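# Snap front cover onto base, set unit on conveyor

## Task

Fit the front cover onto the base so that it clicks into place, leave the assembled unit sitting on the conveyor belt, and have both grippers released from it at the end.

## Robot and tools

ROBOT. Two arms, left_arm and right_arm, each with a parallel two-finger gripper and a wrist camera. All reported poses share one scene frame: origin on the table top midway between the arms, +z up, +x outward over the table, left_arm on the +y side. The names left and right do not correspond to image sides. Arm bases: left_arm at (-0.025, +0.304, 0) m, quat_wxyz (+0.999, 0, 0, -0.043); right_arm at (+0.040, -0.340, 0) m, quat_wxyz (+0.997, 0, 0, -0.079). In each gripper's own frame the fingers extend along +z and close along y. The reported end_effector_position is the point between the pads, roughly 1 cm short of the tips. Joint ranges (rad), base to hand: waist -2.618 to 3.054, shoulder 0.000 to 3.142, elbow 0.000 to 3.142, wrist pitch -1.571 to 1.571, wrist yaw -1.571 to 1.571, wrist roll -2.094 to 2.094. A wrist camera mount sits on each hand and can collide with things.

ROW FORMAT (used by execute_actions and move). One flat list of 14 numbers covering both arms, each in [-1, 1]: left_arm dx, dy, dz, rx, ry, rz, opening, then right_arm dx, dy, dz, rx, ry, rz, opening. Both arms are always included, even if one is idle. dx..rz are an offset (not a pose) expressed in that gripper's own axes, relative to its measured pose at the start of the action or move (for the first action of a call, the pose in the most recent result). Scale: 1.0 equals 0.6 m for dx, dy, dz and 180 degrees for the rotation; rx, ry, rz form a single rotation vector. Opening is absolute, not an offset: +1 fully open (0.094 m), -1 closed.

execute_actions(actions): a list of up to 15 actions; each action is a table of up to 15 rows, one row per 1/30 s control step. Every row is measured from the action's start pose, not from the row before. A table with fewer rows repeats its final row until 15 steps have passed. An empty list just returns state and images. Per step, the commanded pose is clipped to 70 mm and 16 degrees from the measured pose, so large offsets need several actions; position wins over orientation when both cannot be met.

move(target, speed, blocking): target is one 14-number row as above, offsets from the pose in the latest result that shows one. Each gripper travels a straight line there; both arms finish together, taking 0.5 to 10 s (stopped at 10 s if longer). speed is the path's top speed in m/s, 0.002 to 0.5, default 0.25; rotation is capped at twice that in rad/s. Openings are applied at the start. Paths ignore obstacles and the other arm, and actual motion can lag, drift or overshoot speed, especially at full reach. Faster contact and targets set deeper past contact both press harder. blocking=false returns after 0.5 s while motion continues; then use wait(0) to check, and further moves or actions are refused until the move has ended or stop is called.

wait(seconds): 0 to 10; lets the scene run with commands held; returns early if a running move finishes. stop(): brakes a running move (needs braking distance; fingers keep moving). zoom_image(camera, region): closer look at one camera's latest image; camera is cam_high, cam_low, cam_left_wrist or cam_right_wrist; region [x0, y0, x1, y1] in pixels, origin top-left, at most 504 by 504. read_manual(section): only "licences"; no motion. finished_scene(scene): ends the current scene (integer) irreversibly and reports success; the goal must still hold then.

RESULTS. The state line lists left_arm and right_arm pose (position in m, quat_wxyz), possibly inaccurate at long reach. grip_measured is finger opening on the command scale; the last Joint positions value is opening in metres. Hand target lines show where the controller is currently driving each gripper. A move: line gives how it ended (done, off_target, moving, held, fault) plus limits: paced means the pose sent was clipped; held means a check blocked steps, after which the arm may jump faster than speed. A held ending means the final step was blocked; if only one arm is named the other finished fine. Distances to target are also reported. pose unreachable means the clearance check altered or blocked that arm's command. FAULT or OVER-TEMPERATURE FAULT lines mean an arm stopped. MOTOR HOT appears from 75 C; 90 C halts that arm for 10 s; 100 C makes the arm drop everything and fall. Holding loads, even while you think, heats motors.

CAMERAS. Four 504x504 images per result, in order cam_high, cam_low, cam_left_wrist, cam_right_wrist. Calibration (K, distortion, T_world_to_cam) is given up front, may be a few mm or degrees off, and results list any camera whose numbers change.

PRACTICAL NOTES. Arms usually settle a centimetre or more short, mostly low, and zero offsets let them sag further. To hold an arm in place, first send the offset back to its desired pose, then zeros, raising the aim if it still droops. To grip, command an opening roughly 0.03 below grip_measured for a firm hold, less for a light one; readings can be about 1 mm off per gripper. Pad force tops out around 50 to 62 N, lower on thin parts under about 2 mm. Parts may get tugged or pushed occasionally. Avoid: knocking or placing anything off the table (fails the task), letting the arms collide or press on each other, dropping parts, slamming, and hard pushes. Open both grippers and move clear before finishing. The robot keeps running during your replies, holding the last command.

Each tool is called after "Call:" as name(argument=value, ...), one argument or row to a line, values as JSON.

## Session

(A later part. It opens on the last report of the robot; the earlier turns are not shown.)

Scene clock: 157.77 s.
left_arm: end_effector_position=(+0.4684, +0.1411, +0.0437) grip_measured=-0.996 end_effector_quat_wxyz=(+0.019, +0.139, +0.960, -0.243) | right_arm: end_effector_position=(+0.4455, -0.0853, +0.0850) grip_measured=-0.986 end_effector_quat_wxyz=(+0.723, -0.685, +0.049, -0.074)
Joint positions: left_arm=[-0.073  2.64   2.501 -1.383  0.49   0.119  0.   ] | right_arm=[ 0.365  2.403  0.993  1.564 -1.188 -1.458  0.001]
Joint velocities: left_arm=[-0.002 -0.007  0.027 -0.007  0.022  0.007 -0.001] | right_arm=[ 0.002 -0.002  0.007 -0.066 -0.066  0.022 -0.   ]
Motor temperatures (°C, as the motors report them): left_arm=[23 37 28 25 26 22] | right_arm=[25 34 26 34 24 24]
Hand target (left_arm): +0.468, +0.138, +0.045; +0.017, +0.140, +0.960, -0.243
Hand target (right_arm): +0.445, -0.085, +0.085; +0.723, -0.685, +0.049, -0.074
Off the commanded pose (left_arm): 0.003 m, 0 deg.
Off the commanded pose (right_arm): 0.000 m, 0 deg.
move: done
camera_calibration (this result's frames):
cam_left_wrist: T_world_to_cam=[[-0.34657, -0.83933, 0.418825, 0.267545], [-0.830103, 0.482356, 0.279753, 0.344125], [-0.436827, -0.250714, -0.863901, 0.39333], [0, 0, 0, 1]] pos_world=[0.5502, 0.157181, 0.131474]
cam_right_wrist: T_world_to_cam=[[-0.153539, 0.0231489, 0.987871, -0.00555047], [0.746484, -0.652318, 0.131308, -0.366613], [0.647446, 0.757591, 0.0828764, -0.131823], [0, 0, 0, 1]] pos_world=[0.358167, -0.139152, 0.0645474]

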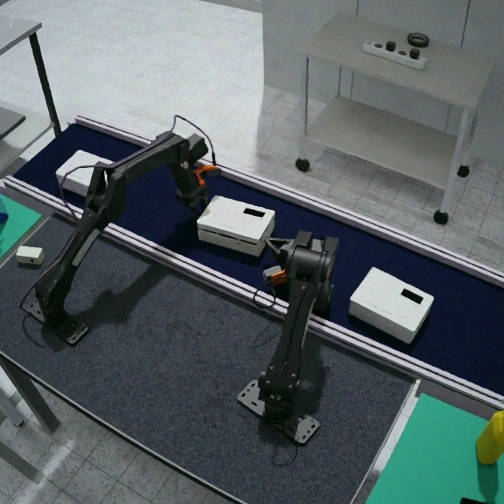

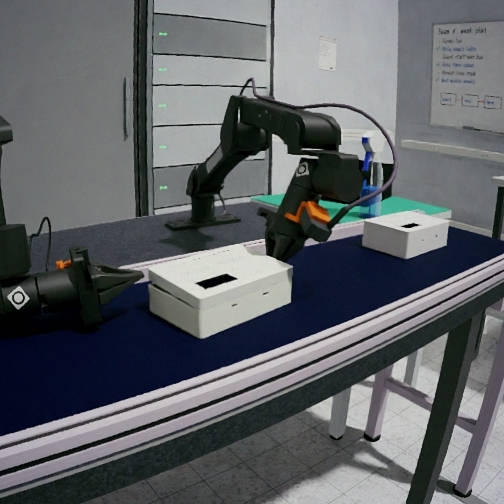

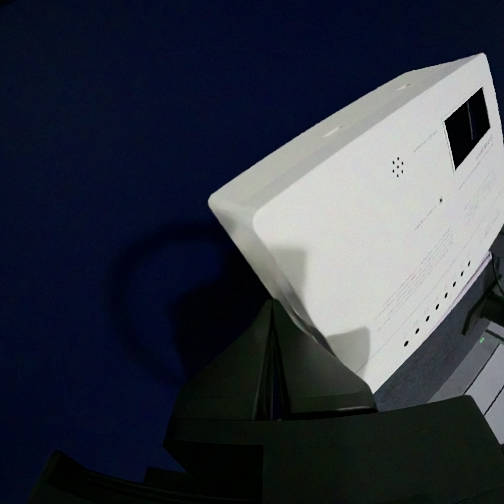

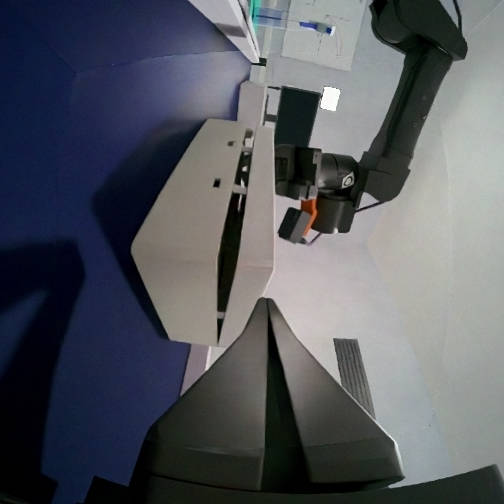

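Call:
move(
  target=[0,0,0,0,0,0,-1, 0,0,0.03,0,0,0,-1],
  speed=0.03,
)

Call:
zoom_image(
  camera="cam_right_wrist",
  region=[130,110,310,290],
)

Scene clock: 161.10 s.
left_arm: end_effector_position=(+0.4682, +0.1412, +0.0440) grip_measured=-0.996 end_effector_quat_wxyz=(+0.018, +0.139, +0.960, -0.243) | right_arm: end_effector_position=(+0.4419, -0.0734, +0.0841) grip_measured=-0.986 end_effector_quat_wxyz=(+0.723, -0.685, +0.047, -0.071)
Joint positions: left_arm=[-0.073  2.64   2.502 -1.385  0.49   0.117  0.   ] | right_arm=[ 0.396  2.403  0.993  1.552 -1.162 -1.47   0.001]
Joint velocities: left_arm=[ 0.002  0.002 -0.012  0.037 -0.037 -0.037  0.   ] | right_arm=[ 0.012  0.002  0.007 -0.007  0.022 -0.007  0.   ]
Motor temperatures (°C, as the motors report them): left_arm=[23 37 28 25 26 22] | right_arm=[25 34 26 34 24 24]
Hand target (left_arm): +0.468, +0.141, +0.044; +0.019, +0.139, +0.960, -0.243
Hand target (right_arm): +0.448, -0.068, +0.086; +0.724, -0.685, +0.049, -0.073
Off the commanded pose (left_arm): 0.000 m, 0 deg.
Off the commanded pose (right_arm): 0.009 m, 0 deg.
move: done
camera_calibration (this result's frames):
cam_left_wrist: T_world_to_cam=[[-0.344824, -0.839866, 0.419192, 0.266628], [-0.830338, 0.481192, 0.281057, 0.344082], [-0.437762, -0.251156, -0.863299, 0.393965], [0, 0, 0, 1]] pos_world=[0.550107, 0.157308, 0.131635]
cam_right_wrist: T_world_to_cam=[[-0.152962, 0.0230916, 0.987962, -0.00568591], [0.750303, -0.647922, 0.13131, -0.357439], [0.643155, 0.761357, 0.0817819, -0.136189], [0, 0, 0, 1]] pos_world=[0.354908, -0.127773, 0.0636906]

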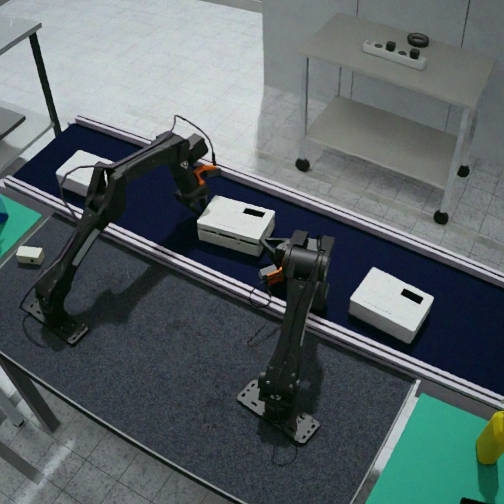

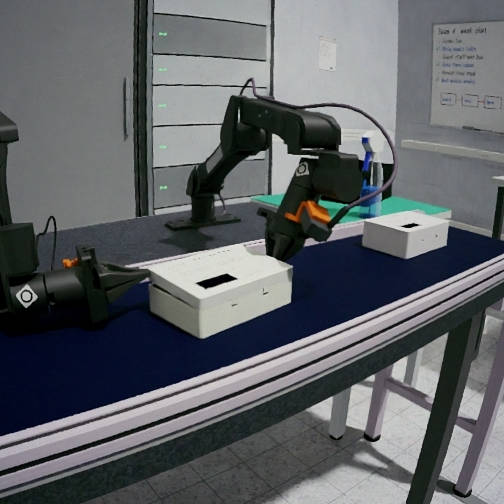

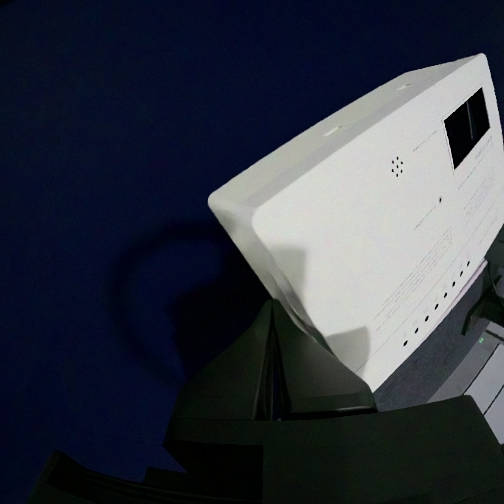

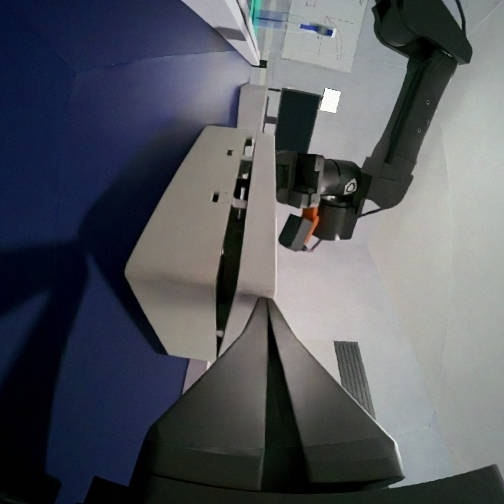

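Region (130, 110, 310, 290) of cam_right_wrist's 504x504 image, scaled by 2.800, with more detail than that image has.

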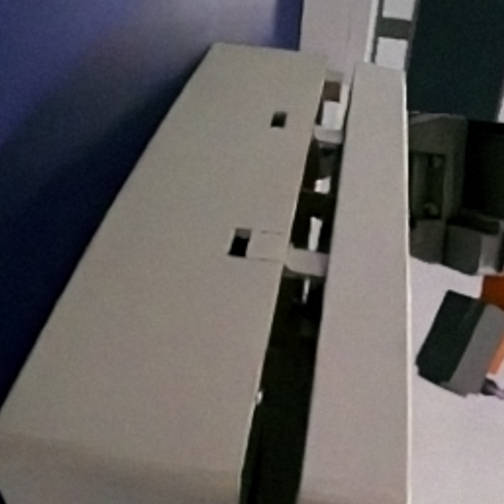

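Call:
move(
  target=[0,0,0,0,0,0,-1, 0,0,0.025,0,0,0,-1],
  speed=0.03,
)

Call:
zoom_image(
  camera="cam_right_wrist",
  region=[130,110,310,290],
)

Call:
zoom_image(
  camera="cam_low",
  region=[80,235,300,345],
)

Scene clock: 162.03 s.
left_arm: end_effector_position=(+0.4686, +0.1432, +0.0429) grip_measured=-0.997 end_effector_quat_wxyz=(+0.018, +0.139, +0.961, -0.237) | right_arm: end_effector_position=(+0.4413, -0.0678, +0.0839) grip_measured=-0.986 end_effector_quat_wxyz=(+0.723, -0.685, +0.048, -0.074)
Joint positions: left_arm=[-0.073  2.64   2.502 -1.385  0.477  0.117  0.   ] | right_arm=[ 0.412  2.403  0.993  1.548 -1.142 -1.478  0.001]
Joint velocities: left_arm=[-0.017 -0.002 -0.007 -0.022  0.037  0.037  0.001] | right_arm=[-0.007 -0.002  0.012  0.051  0.037 -0.037  0.001]
Motor temperatures (°C, as the motors report them): left_arm=[23 37 28 25 26 22] | right_arm=[25 34 26 34 24 24]
Hand target (left_arm): +0.468, +0.141, +0.044; +0.018, +0.139, +0.960, -0.243
Hand target (right_arm): +0.444, -0.059, +0.085; +0.723, -0.685, +0.047, -0.071
Off the commanded pose (left_arm): 0.002 m, 1 deg.
Off the commanded pose (right_arm): 0.010 m, 0 deg.
move: done
camera_calibration (this result's frames):
cam_left_wrist: T_world_to_cam=[[-0.345146, -0.845369, 0.407708, 0.270329], [-0.831211, 0.477055, 0.285494, 0.344536], [-0.435847, -0.240354, -0.867333, 0.391436], [0, 0, 0, 1]] pos_world=[0.550291, 0.158248, 0.130927]
cam_right_wrist: T_world_to_cam=[[-0.155944, 0.0236331, 0.987483, -0.00433156], [0.746733, -0.651585, 0.133519, -0.352137], [0.646584, 0.758208, 0.0839629, -0.142013], [0, 0, 0, 1]] pos_world=[0.3541, -0.121669, 0.063218]

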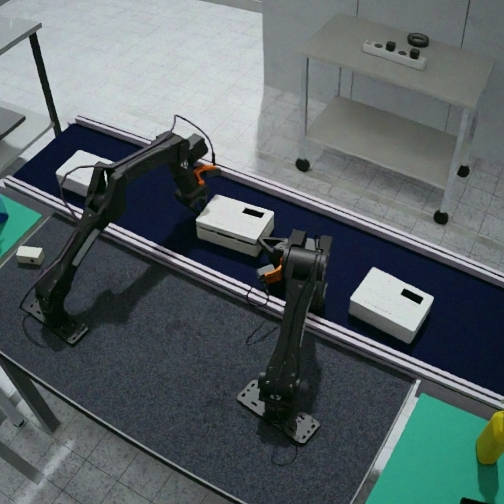

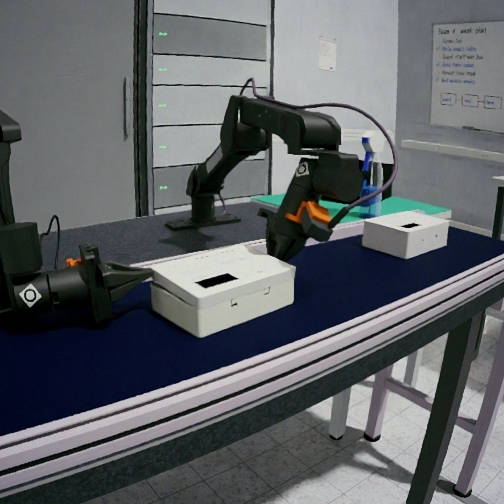

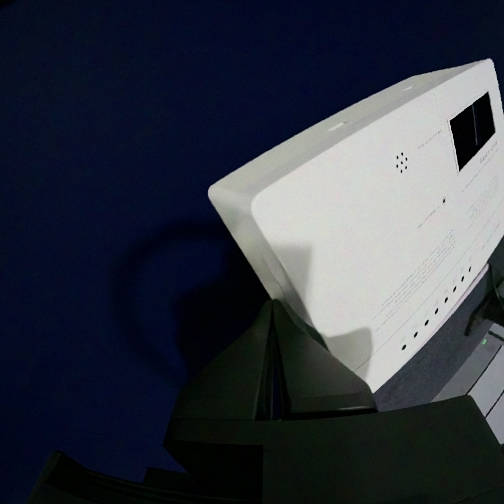

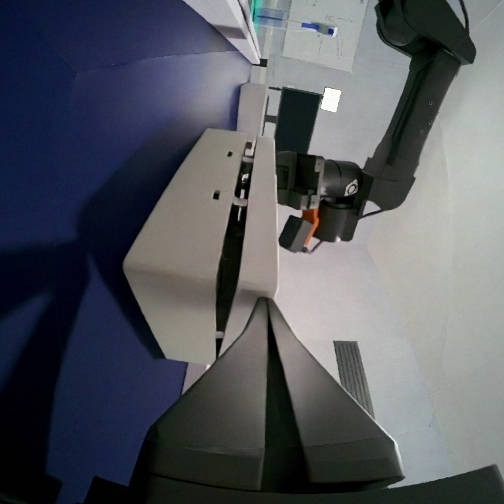

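Region (130, 110, 310, 290) of cam_right_wrist's 504x504 image, scaled by 2.800, with more detail than that image has.

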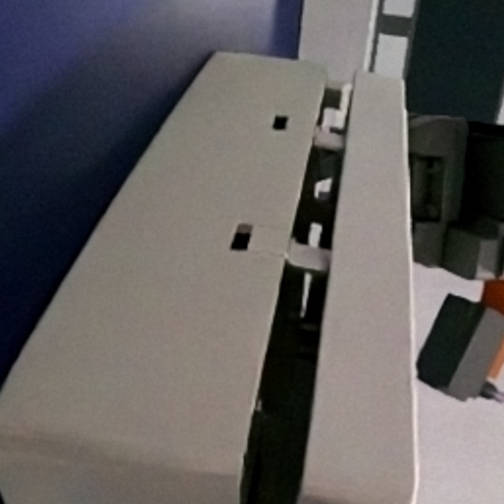

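Region (80, 235, 300, 345) of cam_low's 504x504 image, scaled by 2.291, with more detail than that image has.

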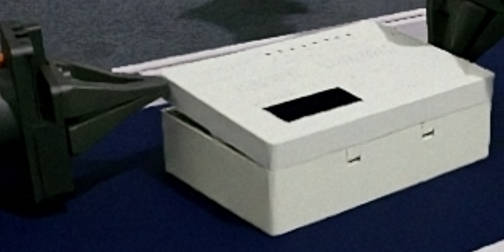

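Call:
move(
  target=[0,0,0,0,0,0,-1, 0,-0.035,-0.015,0,0,0,-1],
  speed=0.05,
)

Call:
move(
  target=[0,0,0,0,0,0,-1, 0,0,0.07,0,0,0,-1],
  speed=0.05,
)

Scene clock: 163.60 s.
left_arm: end_effector_position=(+0.4687, +0.1435, +0.0428) grip_measured=-0.997 end_effector_quat_wxyz=(+0.018, +0.139, +0.962, -0.236) | right_arm: end_effector_position=(+0.4409, -0.0725, +0.1046) grip_measured=-0.986 end_effector_quat_wxyz=(+0.726, -0.681, +0.034, -0.086)
Joint positions: left_arm=[-0.073  2.64   2.502 -1.385  0.475  0.117  0.   ] | right_arm=[ 0.4    2.344  0.979  1.539 -1.157 -1.479  0.001]
Joint velocities: left_arm=[ 0.007 -0.002  0.007 -0.051 -0.007 -0.022 -0.001] | right_arm=[ 0.007 -0.002  0.002 -0.007  0.022  0.007  0.   ]
Motor temperatures (°C, as the motors report them): left_arm=[23 37 28 25 26 22] | right_arm=[25 34 26 34 24 24]
Hand target (left_arm): +0.469, +0.143, +0.043; +0.018, +0.139, +0.961, -0.237
Hand target (right_arm): +0.439, -0.078, +0.104; +0.724, -0.684, +0.048, -0.074
Off the commanded pose (left_arm): 0.000 m, 0 deg.
Off the commanded pose (right_arm): 0.006 m, 2 deg.
move: done
camera_calibration (this result's frames):
cam_left_wrist: T_world_to_cam=[[-0.345191, -0.846166, 0.406013, 0.27087], [-0.83134, 0.476442, 0.286142, 0.344605], [-0.435565, -0.238761, -0.867915, 0.39106], [0, 0, 0, 1]] pos_world=[0.550318, 0.158387, 0.130824]
cam_right_wrist: T_world_to_cam=[[-0.191491, 0.0167515, 0.981351, -0.00898471], [0.742873, -0.650986, 0.156069, -0.358281], [0.64146, 0.758905, 0.112214, -0.140504], [0, 0, 0, 1]] pos_world=[0.354564, -0.126456, 0.0805003]

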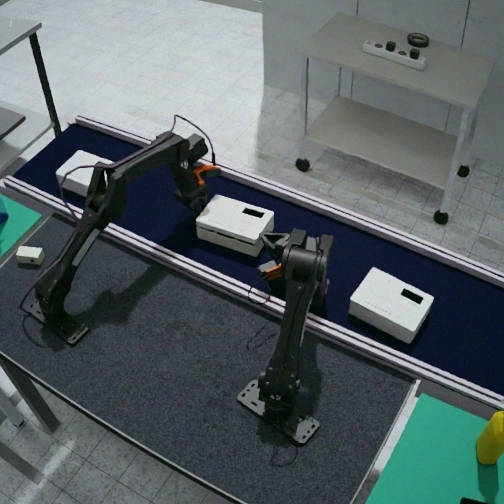

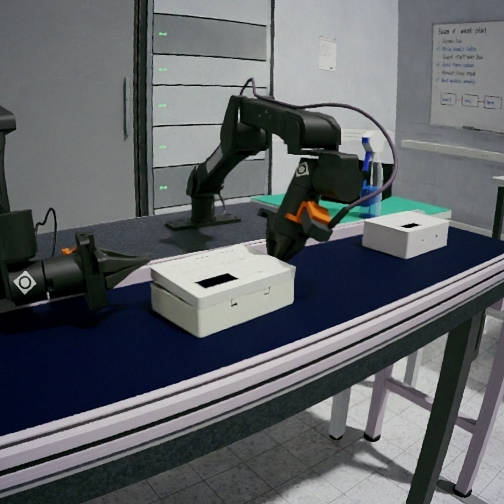

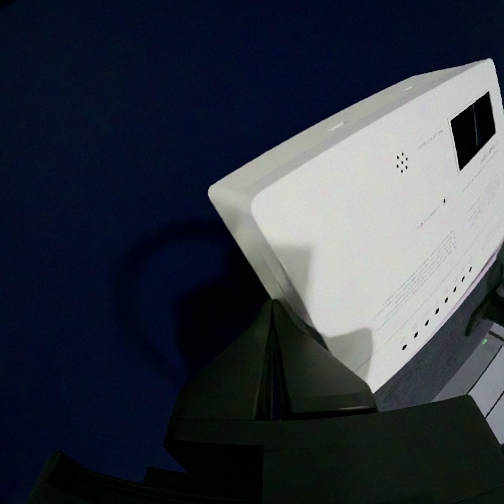

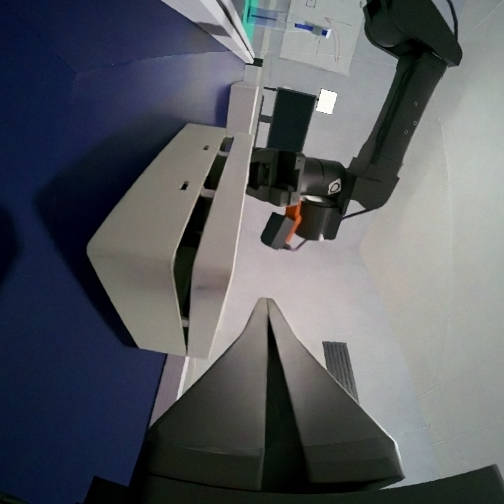

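Scene clock: 164.77 s.
left_arm: end_effector_position=(+0.4687, +0.1435, +0.0428) grip_measured=-0.997 end_effector_quat_wxyz=(+0.018, +0.139, +0.962, -0.236) | right_arm: end_effector_position=(+0.4415, -0.0363, +0.1107) grip_measured=-0.986 end_effector_quat_wxyz=(+0.728, -0.680, +0.027, -0.087)
Joint positions: left_arm=[-0.073  2.64   2.502 -1.385  0.475  0.117  0.   ] | right_arm=[ 0.487  2.344  1.033  1.47  -1.078 -1.509  0.001]
Joint velocities: left_arm=[ 0.002 -0.002 -0.007  0.007  0.022  0.007  0.   ] | right_arm=[-0.007  0.007  0.002 -0.037 -0.037  0.007 -0.   ]
Motor temperatures (°C, as the motors report them): left_arm=[23 37 28 25 26 22] | right_arm=[25 34 26 34 24 24]
Hand target (left_arm): +0.469, +0.143, +0.043; +0.018, +0.139, +0.962, -0.236
Hand target (right_arm): +0.447, -0.031, +0.108; +0.727, -0.681, +0.034, -0.085
Off the commanded pose (left_arm): 0.000 m, 0 deg.
Off the commanded pose (right_arm): 0.009 m, 1 deg.
move: done
camera_calibration (this result's frames):
cam_left_wrist: T_world_to_cam=[[-0.345191, -0.846166, 0.406013, 0.27087], [-0.83134, 0.476442, 0.286142, 0.344605], [-0.435565, -0.238761, -0.867915, 0.39106], [0, 0, 0, 1]] pos_world=[0.550318, 0.158387, 0.130824]
cam_right_wrist: T_world_to_cam=[[-0.203117, 0.0120556, 0.97908, -0.0101756], [0.745962, -0.645807, 0.162707, -0.338056], [0.634259, 0.763405, 0.122182, -0.166797], [0, 0, 0, 1]] pos_world=[0.355903, -0.0908625, 0.0853465]

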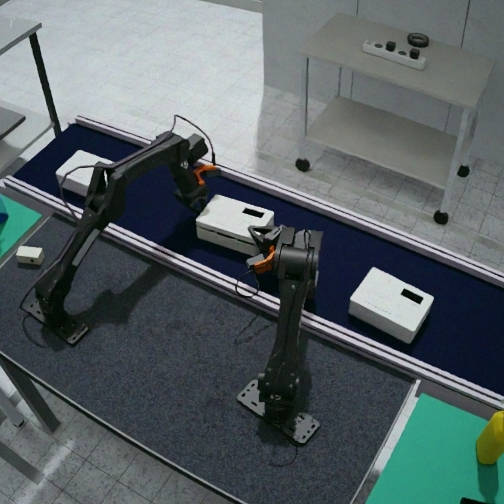

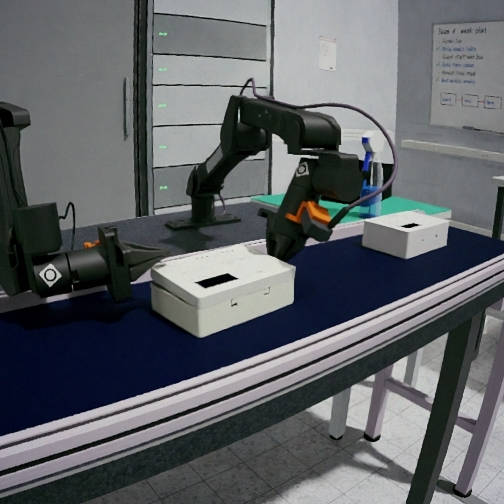

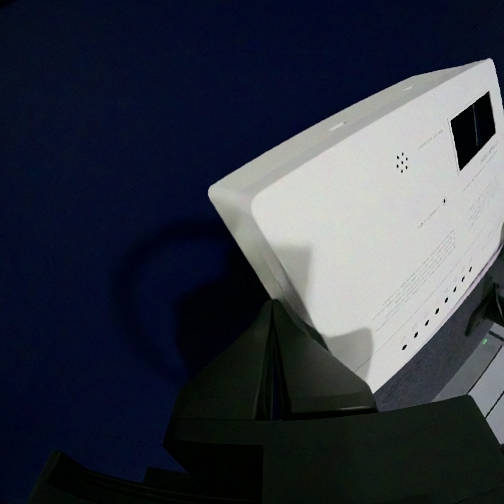

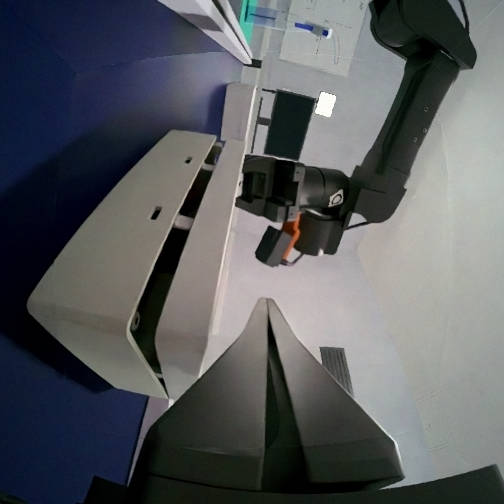

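Press down.

Call:
move(
  target=[0,0,0,0,0,0,-1, 0,0.05,0.005,0,0,0,-1],
  speed=0.03,
)

Call:
zoom_image(
  camera="cam_low",
  region=[80,235,300,345],
)

Scene clock: 167.03 s.
left_arm: end_effector_position=(+0.4688, +0.1441, +0.0424) grip_measured=-0.997 end_effector_quat_wxyz=(+0.018, +0.139, +0.962, -0.234) | right_arm: end_effector_position=(+0.4417, -0.0365, +0.0999) grip_measured=-0.987 end_effector_quat_wxyz=(+0.734, -0.671, +0.011, -0.104)
Joint positions: left_arm=[-0.073  2.64   2.502 -1.385  0.471  0.117  0.   ] | right_arm=[ 0.487  2.411  1.051  1.57  -1.076 -1.511  0.001]
Joint velocities: left_arm=[-0.017  0.007 -0.007 -0.007 -0.037 -0.051 -0.001] | right_arm=[ 0.002  0.007 -0.012  0.022  0.066  0.051  0.   ]
Motor temperatures (°C, as the motors report them): left_arm=[23 37 28 25 26 22] | right_arm=[25 34 26 34 24 24]
Hand target (left_arm): +0.469, +0.143, +0.043; +0.018, +0.139, +0.962, -0.236
Hand target (right_arm): +0.443, -0.032, +0.081; +0.728, -0.680, +0.027, -0.087
Off the commanded pose (left_arm): 0.001 m, 0 deg.
Off the commanded pose (right_arm): 0.020 m, 3 deg.
move: off_target (right_arm)
camera_calibration (this result's frames):
cam_left_wrist: T_world_to_cam=[[-0.345289, -0.847907, 0.40228, 0.272059], [-0.831624, 0.475089, 0.287563, 0.344758], [-0.434945, -0.235253, -0.869183, 0.390231], [0, 0, 0, 1]] pos_world=[0.550378, 0.158693, 0.130599]
cam_right_wrist: T_world_to_cam=[[-0.25155, -0.00360926, 0.967838, 0.0223239], [0.735671, -0.650499, 0.188782, -0.334766], [0.628896, 0.759499, 0.166288, -0.16767], [0, 0, 0, 1]] pos_world=[0.35734, -0.0903391, 0.0694733]

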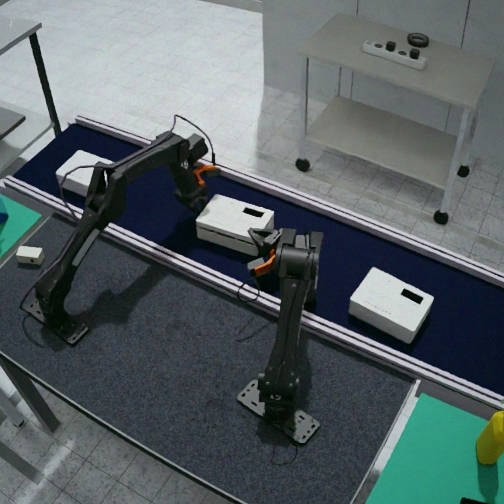

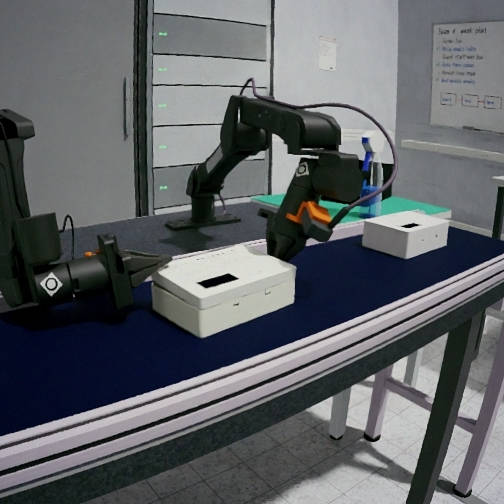

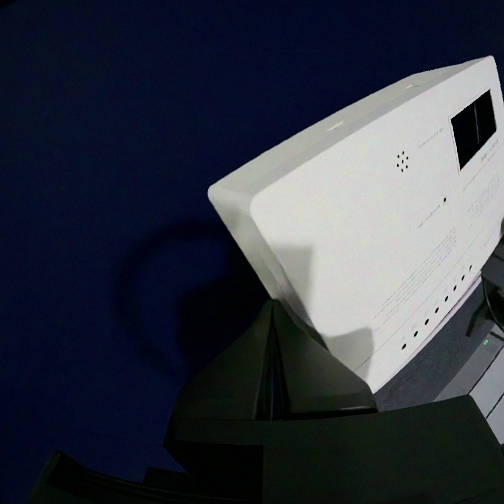

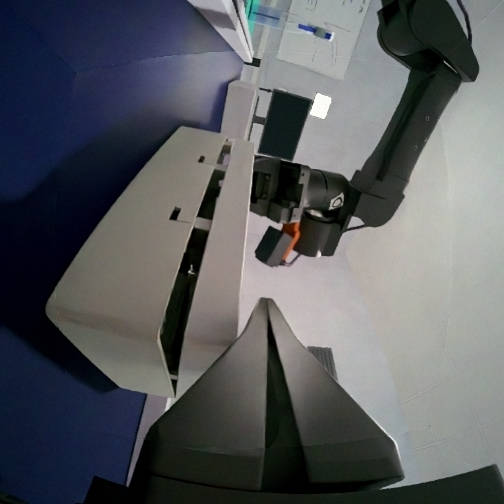

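Region (80, 235, 300, 345) of cam_low's 504x504 image, scaled by 2.291, with more detail than that image has.

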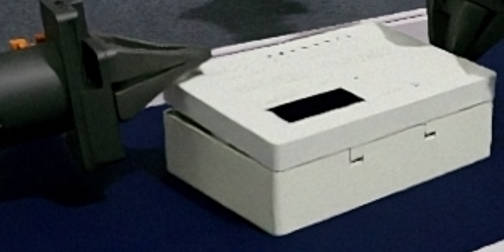

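Call:
move(
  target=[-0.007,-0.035,-0.094,0,0,0,-1, 0,0.03,0,0,0,0,-1],
  speed=0.08,
)

Scene clock: 168.43 s.
left_arm: end_effector_position=(+0.4687, +0.1457, +0.0905) grip_measured=-0.997 end_effector_quat_wxyz=(+0.037, +0.139, +0.963, -0.229) | right_arm: end_effector_position=(+0.4413, -0.0364, +0.1000) grip_measured=-0.987 end_effector_quat_wxyz=(+0.733, -0.671, +0.003, -0.112)
Joint positions: left_arm=[-0.073  2.643  2.704 -1.543  0.461  0.109  0.   ] | right_arm=[ 0.487  2.411  1.051  1.571 -1.078 -1.532  0.001]
Joint velocities: left_arm=[-0.002 -0.002 -0.007 -0.022 -0.007  0.037  0.001] | right_arm=[ 0.012 -0.002  0.002 -0.022  0.022  0.037 -0.   ]
Motor temperatures (°C, as the motors report them): left_arm=[23 37 28 25 26 22] | right_arm=[25 33 26 34 24 24]
Hand target (left_arm): +0.469, +0.150, +0.102; +0.044, +0.133, +0.962, -0.236
Hand target (right_arm): +0.443, -0.035, +0.082; +0.729, -0.677, +0.011, -0.104
Off the commanded pose (left_arm): 0.013 m, 2 deg.
Off the commanded pose (right_arm): 0.018 m, 1 deg.
joint sent to its limit (left arm) — the command would take joint 4 (wrist pitch) past its lower limit, so that joint was sent only as far as its limit.
joint sent to its limit (right arm) — the command would take joint 4 (wrist pitch) past its upper limit, so that joint was sent only as far as its limit.
move: off_target (left_arm, right_arm)
camera_calibration (this result's frames):
cam_left_wrist: T_world_to_cam=[[-0.353572, -0.852017, 0.386075, 0.26002], [-0.845624, 0.467583, 0.257461, 0.34053], [-0.399883, -0.235444, -0.88581, 0.417472], [0, 0, 0, 1]] pos_world=[0.546836, 0.160607, 0.181741]
cam_right_wrist: T_world_to_cam=[[-0.272635, -0.000223955, 0.962118, 0.0321849], [0.731186, -0.65, 0.207045, -0.334312], [0.62533, 0.759935, 0.177376, -0.167014], [0, 0, 0, 1]] pos_world=[0.357658, -0.0903757, 0.0678763]

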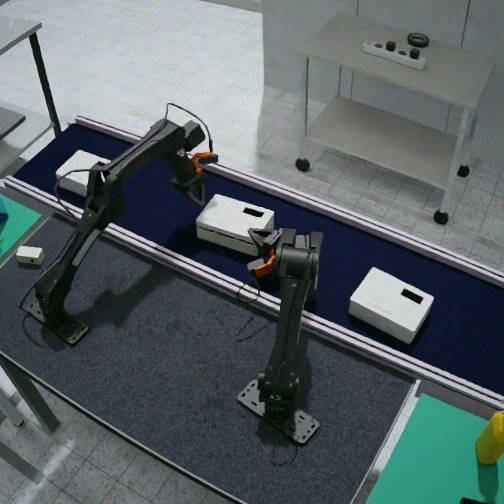

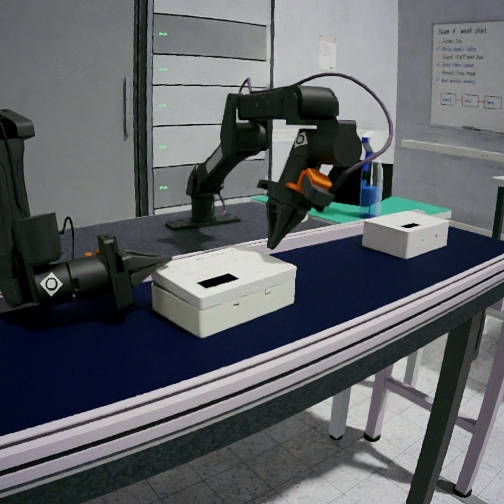

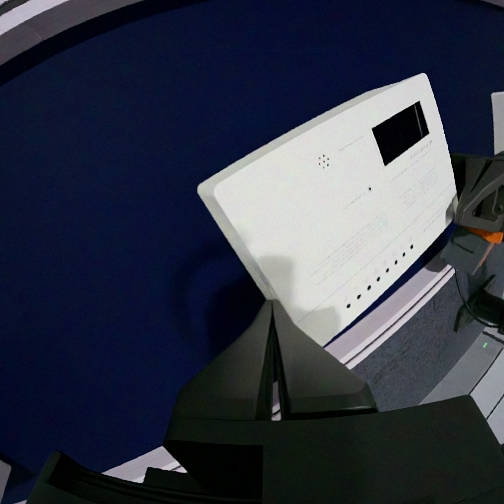

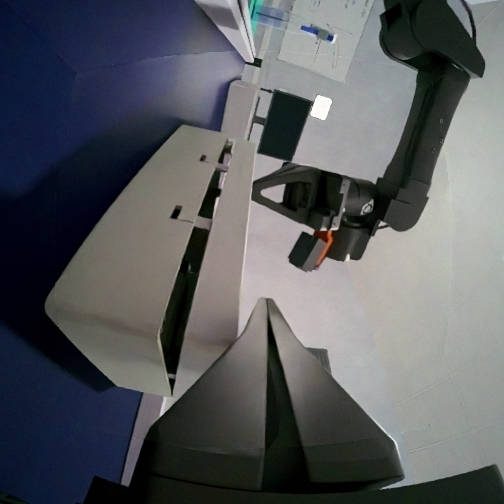

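Call:
move(
  target=[0.036,-0.031,-0.035,0,0,0,-1, 0,0.03,0,0,0,0,-1],
  speed=0.08,
)

Scene clock: 169.63 s.
left_arm: end_effector_position=(+0.4418, +0.1501, +0.1112) grip_measured=-0.997 end_effector_quat_wxyz=(+0.028, +0.133, +0.964, -0.229) | right_arm: end_effector_position=(+0.4411, -0.0364, +0.0999) grip_measured=-0.987 end_effector_quat_wxyz=(+0.732, -0.671, -0.005, -0.119)
Joint positions: left_arm=[-0.073  2.448  2.42  -1.473  0.461  0.101  0.   ] | right_arm=[ 0.487  2.411  1.051  1.571 -1.079 -1.552  0.001]
Joint velocities: left_arm=[-0.002  0.012  0.002 -0.022  0.007 -0.066 -0.001] | right_arm=[-0.002 -0.017  0.027 -0.11  -0.081  0.022 -0.   ]
Motor temperatures (°C, as the motors report them): left_arm=[23 37 28 25 26 22] | right_arm=[25 33 26 34 24 24]
Hand target (left_arm): +0.443, +0.144, +0.115; +0.037, +0.140, +0.963, -0.229
Hand target (right_arm): +0.443, -0.035, +0.082; +0.728, -0.677, +0.003, -0.111
Off the commanded pose (left_arm): 0.006 m, 1 deg.
Off the commanded pose (right_arm): 0.018 m, 1 deg.
joint sent to its limit (right arm) — the command would take joint 4 (wrist pitch) past its upper limit, so that joint was sent only as far as its limit.
move: off_target (right_arm)
camera_calibration (this result's frames):
cam_left_wrist: T_world_to_cam=[[-0.338825, -0.855863, 0.390763, 0.239756], [-0.843388, 0.460375, 0.27704, 0.30829], [-0.417006, -0.235697, -0.877812, 0.432753], [0, 0, 0, 1]] pos_world=[0.521705, 0.165268, 0.200779]
cam_right_wrist: T_world_to_cam=[[-0.291804, 0.00318062, 0.956473, 0.0413041], [0.726553, -0.649635, 0.223819, -0.333699], [0.62207, 0.76024, 0.187255, -0.166414], [0, 0, 0, 1]] pos_world=[0.358024, -0.0903992, 0.0663439]

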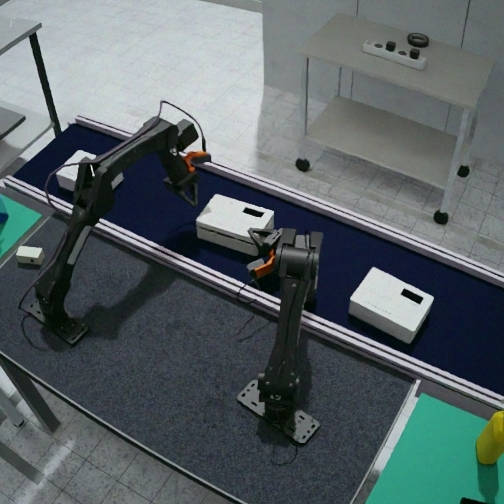

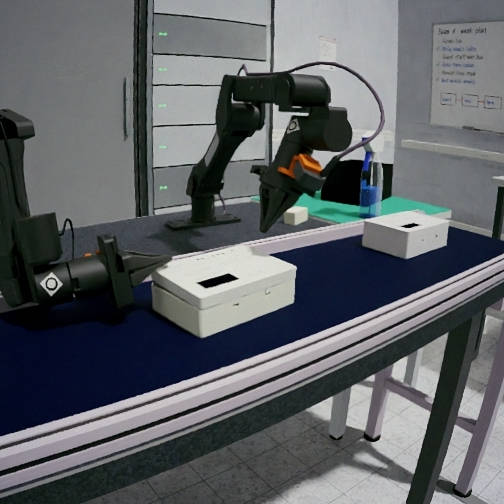

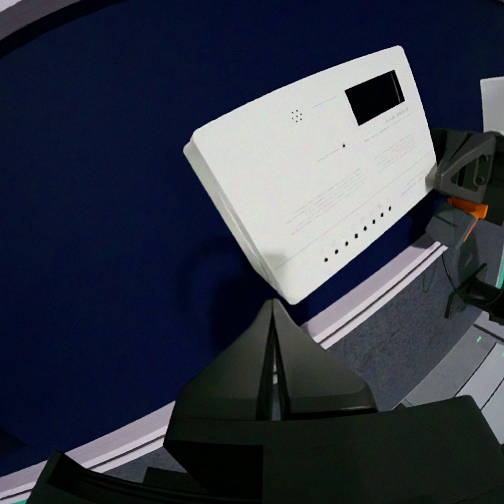

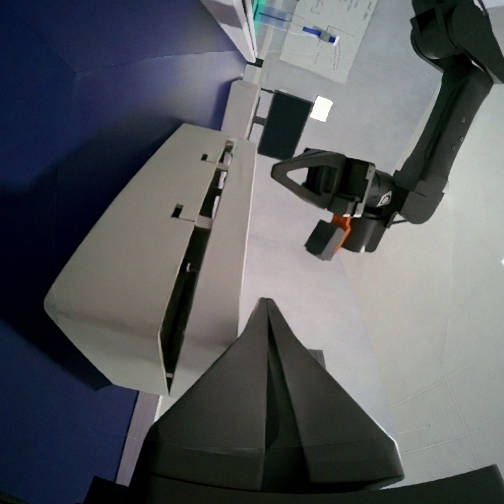

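Call:
move(
  target=[-0.061,-0.1125,0.06,0,0,0,-1, 0,0.03,0,0,0,0,-1],
  speed=0.1,
)

Scene clock: 171.03 s.
left_arm: end_effector_position=(+0.4578, +0.0668, +0.1095) grip_measured=-0.997 end_effector_quat_wxyz=(+0.049, +0.131, +0.961, -0.237) | right_arm: end_effector_position=(+0.4409, -0.0364, +0.1002) grip_measured=-0.987 end_effector_quat_wxyz=(+0.730, -0.671, -0.012, -0.126)
Joint positions: left_arm=[-0.228  2.681  2.847 -1.542  0.451 -0.088  0.   ] | right_arm=[ 0.487  2.411  1.051  1.571 -1.08  -1.574  0.001]
Joint velocities: left_arm=[ 0.007 -0.002 -0.012 -0.037 -0.007 -0.051  0.   ] | right_arm=[-0.027  0.007 -0.012 -0.007  0.037  0.022  0.   ]
Motor temperatures (°C, as the motors report them): left_arm=[23 37 28 25 26 22] | right_arm=[25 33 26 34 24 24]
Hand target (left_arm): +0.457, +0.067, +0.111; +0.048, +0.129, +0.962, -0.235
Hand target (right_arm): +0.443, -0.036, +0.082; +0.726, -0.677, -0.004, -0.118
Off the commanded pose (left_arm): 0.003 m, 3 deg.
Off the commanded pose (right_arm): 0.018 m, 1 deg.
joint sent to its limit (left arm) — the command would take joint 4 (wrist pitch) past its lower limit, so that joint was sent only as far as its limit.
joint sent to its limit (right arm) — the command would take joint 4 (wrist pitch) past its upper limit, so that joint was sent only as far as its limit.
move: off_target (left_arm, right_arm)
camera_calibration (this result's frames):
cam_left_wrist: T_world_to_cam=[[-0.341626, -0.851855, 0.397031, 0.17488], [-0.859446, 0.454111, 0.23481, 0.373016], [-0.380321, -0.26101, -0.88726, 0.404281], [0, 0, 0, 1]] pos_world=[0.534087, 0.0851036, 0.201681]
cam_right_wrist: T_world_to_cam=[[-0.312587, 0.00655498, 0.949867, 0.0509005], [0.720834, -0.6496, 0.241698, -0.332879], [0.618618, 0.760248, 0.198331, -0.165976], [0, 0, 0, 1]] pos_world=[0.358537, -0.0903895, 0.065026]

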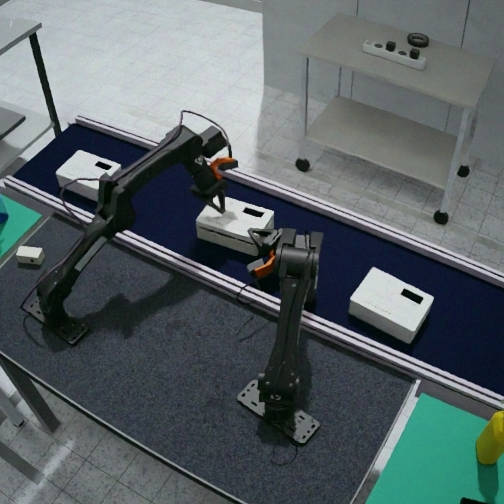

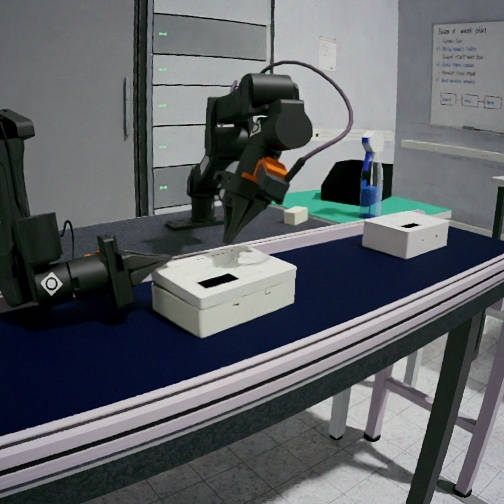

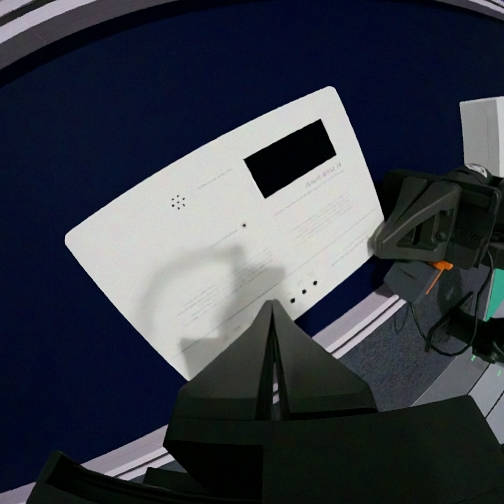

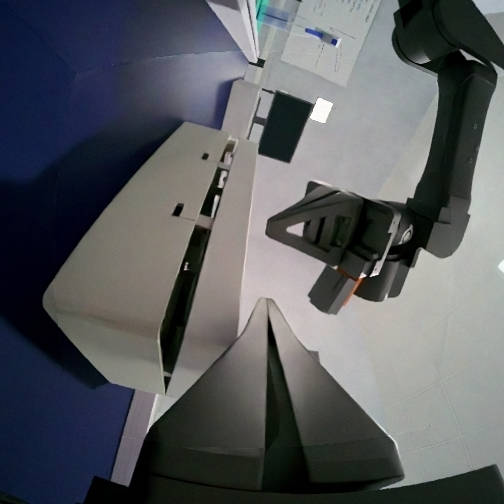

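Call:
move(
  target=[0.01,0.031,0.059,0,0,0,-1, 0,0.03,0,0,0,0,-1],
  speed=0.04,
)

Call:
zoom_image(
  camera="cam_low",
  region=[80,235,300,345],
)

Scene clock: 172.67 s.
left_arm: end_effector_position=(+0.4556, +0.0644, +0.0807) grip_measured=-0.997 end_effector_quat_wxyz=(+0.048, +0.131, +0.959, -0.246) | right_arm: end_effector_position=(+0.4404, -0.0364, +0.0927) grip_measured=-0.987 end_effector_quat_wxyz=(+0.727, -0.674, -0.015, -0.129)
Joint positions: left_arm=[-0.228  2.532  2.434 -1.273  0.47  -0.089  0.   ] | right_arm=[ 0.487  2.427  1.051  1.571 -1.081 -1.595  0.001]
Joint velocities: left_arm=[-0.002  0.007  0.007 -0.022  0.022 -0.022 -0.   ] | right_arm=[-0.002 -0.002 -0.027 -0.037  0.007 -0.095 -0.   ]
Motor temperatures (°C, as the motors report them): left_arm=[23 37 28 25 26 22] | right_arm=[25 33 26 34 24 24]
Hand target (left_arm): +0.458, +0.068, +0.069; +0.048, +0.131, +0.961, -0.237
Hand target (right_arm): +0.444, -0.035, +0.083; +0.726, -0.676, -0.012, -0.126
Off the commanded pose (left_arm): 0.012 m, 1 deg.
Off the commanded pose (right_arm): 0.011 m, 1 deg.
joint sent to its limit (right arm) — the command would take joint 4 (wrist pitch) past its upper limit, so that joint was sent only as far as its limit.
move: off_target (left_arm, right_arm)
camera_calibration (this result's frames):
cam_left_wrist: T_world_to_cam=[[-0.342467, -0.843669, 0.413448, 0.182098], [-0.857811, 0.460281, 0.228695, 0.378326], [-0.383245, -0.276339, -0.88134, 0.379087], [0, 0, 0, 1]] pos_world=[0.532178, 0.0842511, 0.172296]
cam_right_wrist: T_world_to_cam=[[-0.317831, 0.0151931, 0.948026, 0.0606939], [0.718637, -0.648383, 0.251318, -0.330658], [0.618502, 0.761163, 0.195158, -0.163736], [0, 0, 0, 1]] pos_world=[0.358185, -0.0906851, 0.0575152]

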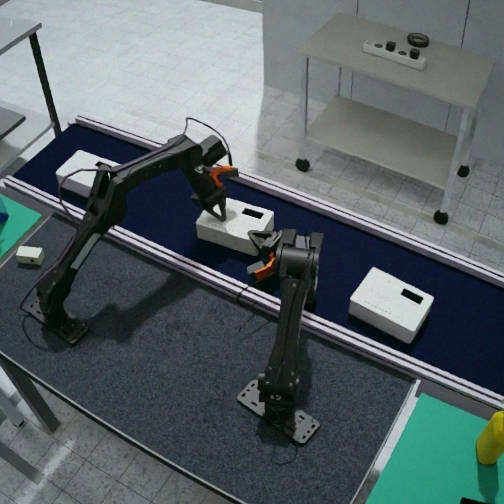

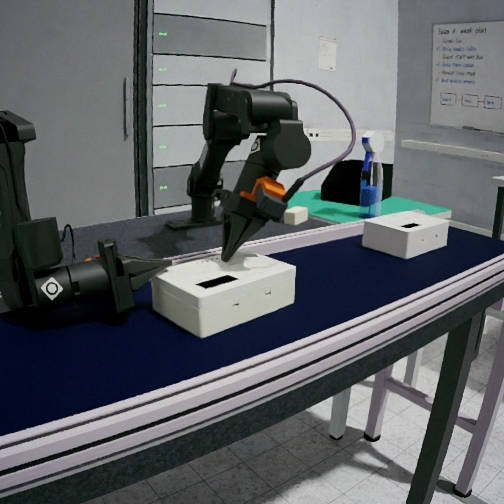

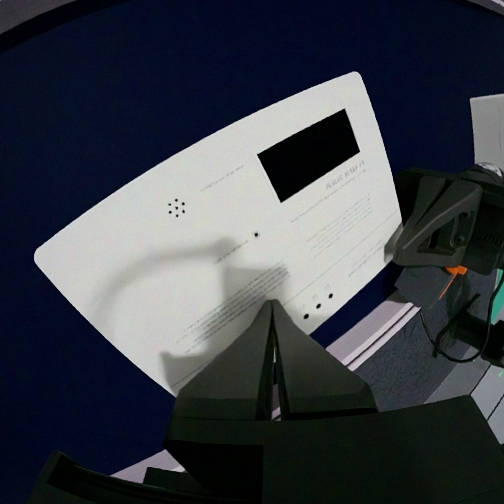

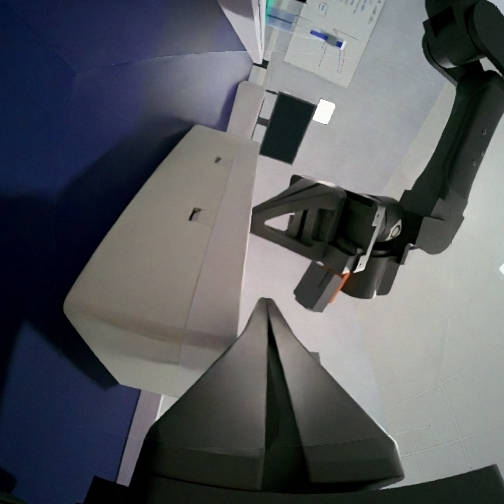

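Region (80, 235, 300, 345) of cam_low's 504x504 image, scaled by 2.291, with more detail than that image has.

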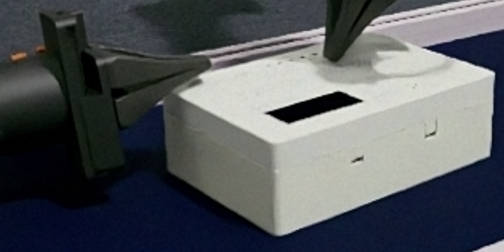

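Call:
move(
  target=[-0.005,-0.02,-0.04,0,0,0,-1, 0,-0.04,-0.02,0,0,0,-1],
  speed=0.08,
)

Call:
zoom_image(
  camera="cam_low",
  region=[80,235,300,345],
)

Scene clock: 173.93 s.
left_arm: end_effector_position=(+0.4543, +0.0645, +0.1046) grip_measured=-0.997 end_effector_quat_wxyz=(+0.048, +0.131, +0.959, -0.247) | right_arm: end_effector_position=(+0.4354, -0.0448, +0.1153) grip_measured=-0.987 end_effector_quat_wxyz=(+0.729, -0.669, -0.027, -0.139)
Joint positions: left_arm=[-0.228  2.572  2.605 -1.406  0.472 -0.089  0.   ] | right_arm=[ 0.47   2.351  1.009  1.571 -1.1   -1.595  0.001]
Joint velocities: left_arm=[ 0.002 -0.002  0.027 -0.007  0.007  0.022 -0.   ] | right_arm=[ 0.007 -0.017  0.002 -0.022 -0.007  0.007 -0.   ]
Motor temperatures (°C, as the motors report them): left_arm=[23 37 28 25 26 22] | right_arm=[25 33 26 34 24 24]
Hand target (left_arm): +0.455, +0.065, +0.108; +0.049, +0.131, +0.959, -0.246
Hand target (right_arm): +0.434, -0.050, +0.115; +0.727, -0.674, -0.015, -0.128
Off the commanded pose (left_arm): 0.003 m, 0 deg.
Off the commanded pose (right_arm): 0.005 m, 2 deg.
move: done
camera_calibration (this result's frames):
cam_left_wrist: T_world_to_cam=[[-0.34211, -0.842776, 0.41556, 0.171365], [-0.857196, 0.461077, 0.2294, 0.371271], [-0.384937, -0.277736, -0.880162, 0.400371], [0, 0, 0, 1]] pos_world=[0.530995, 0.0844357, 0.196009]
cam_right_wrist: T_world_to_cam=[[-0.348737, 0.00831194, 0.937184, 0.0522415], [0.7113, -0.64878, 0.270437, -0.337193], [0.610274, 0.76093, 0.220341, -0.158052], [0, 0, 0, 1]] pos_world=[0.354519, -0.0989325, 0.0770549]

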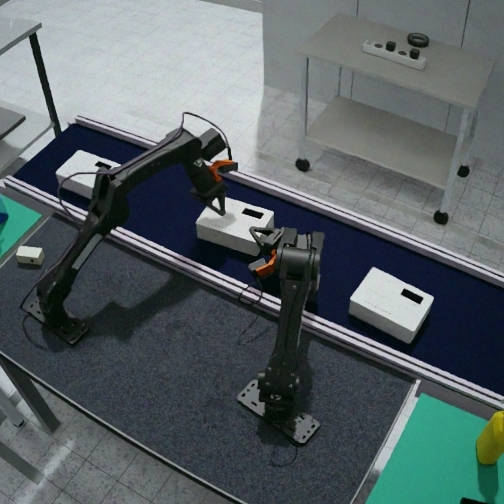

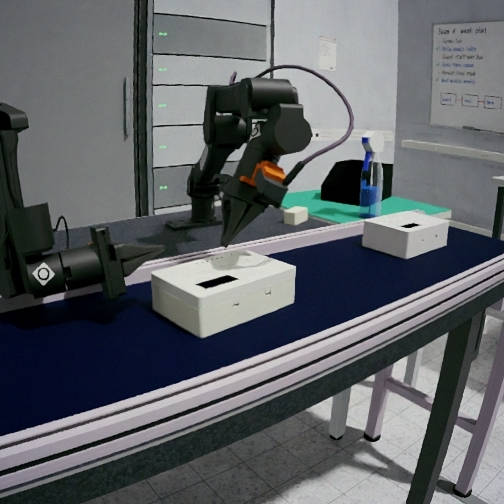

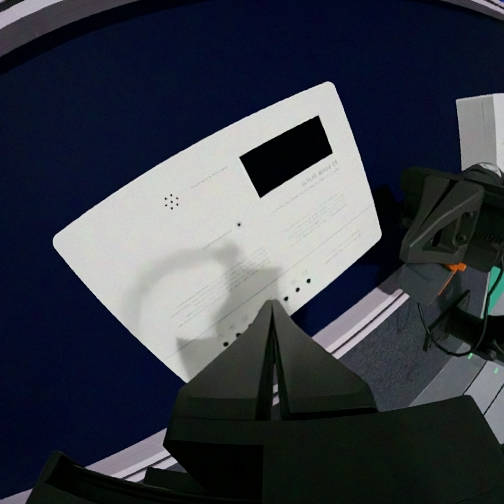

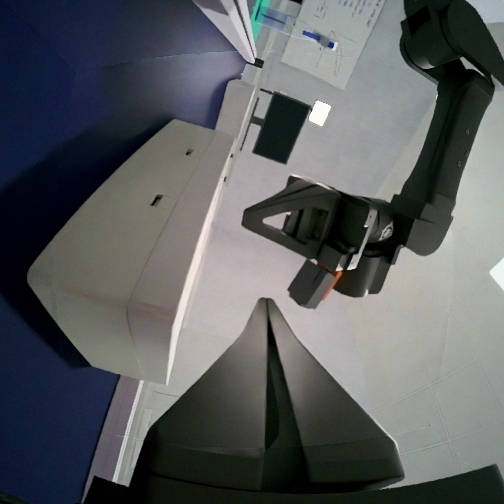

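Region (80, 235, 300, 345) of cam_low's 504x504 image, scaled by 2.291, with more detail than that image has.

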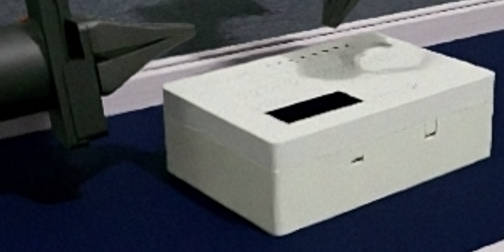

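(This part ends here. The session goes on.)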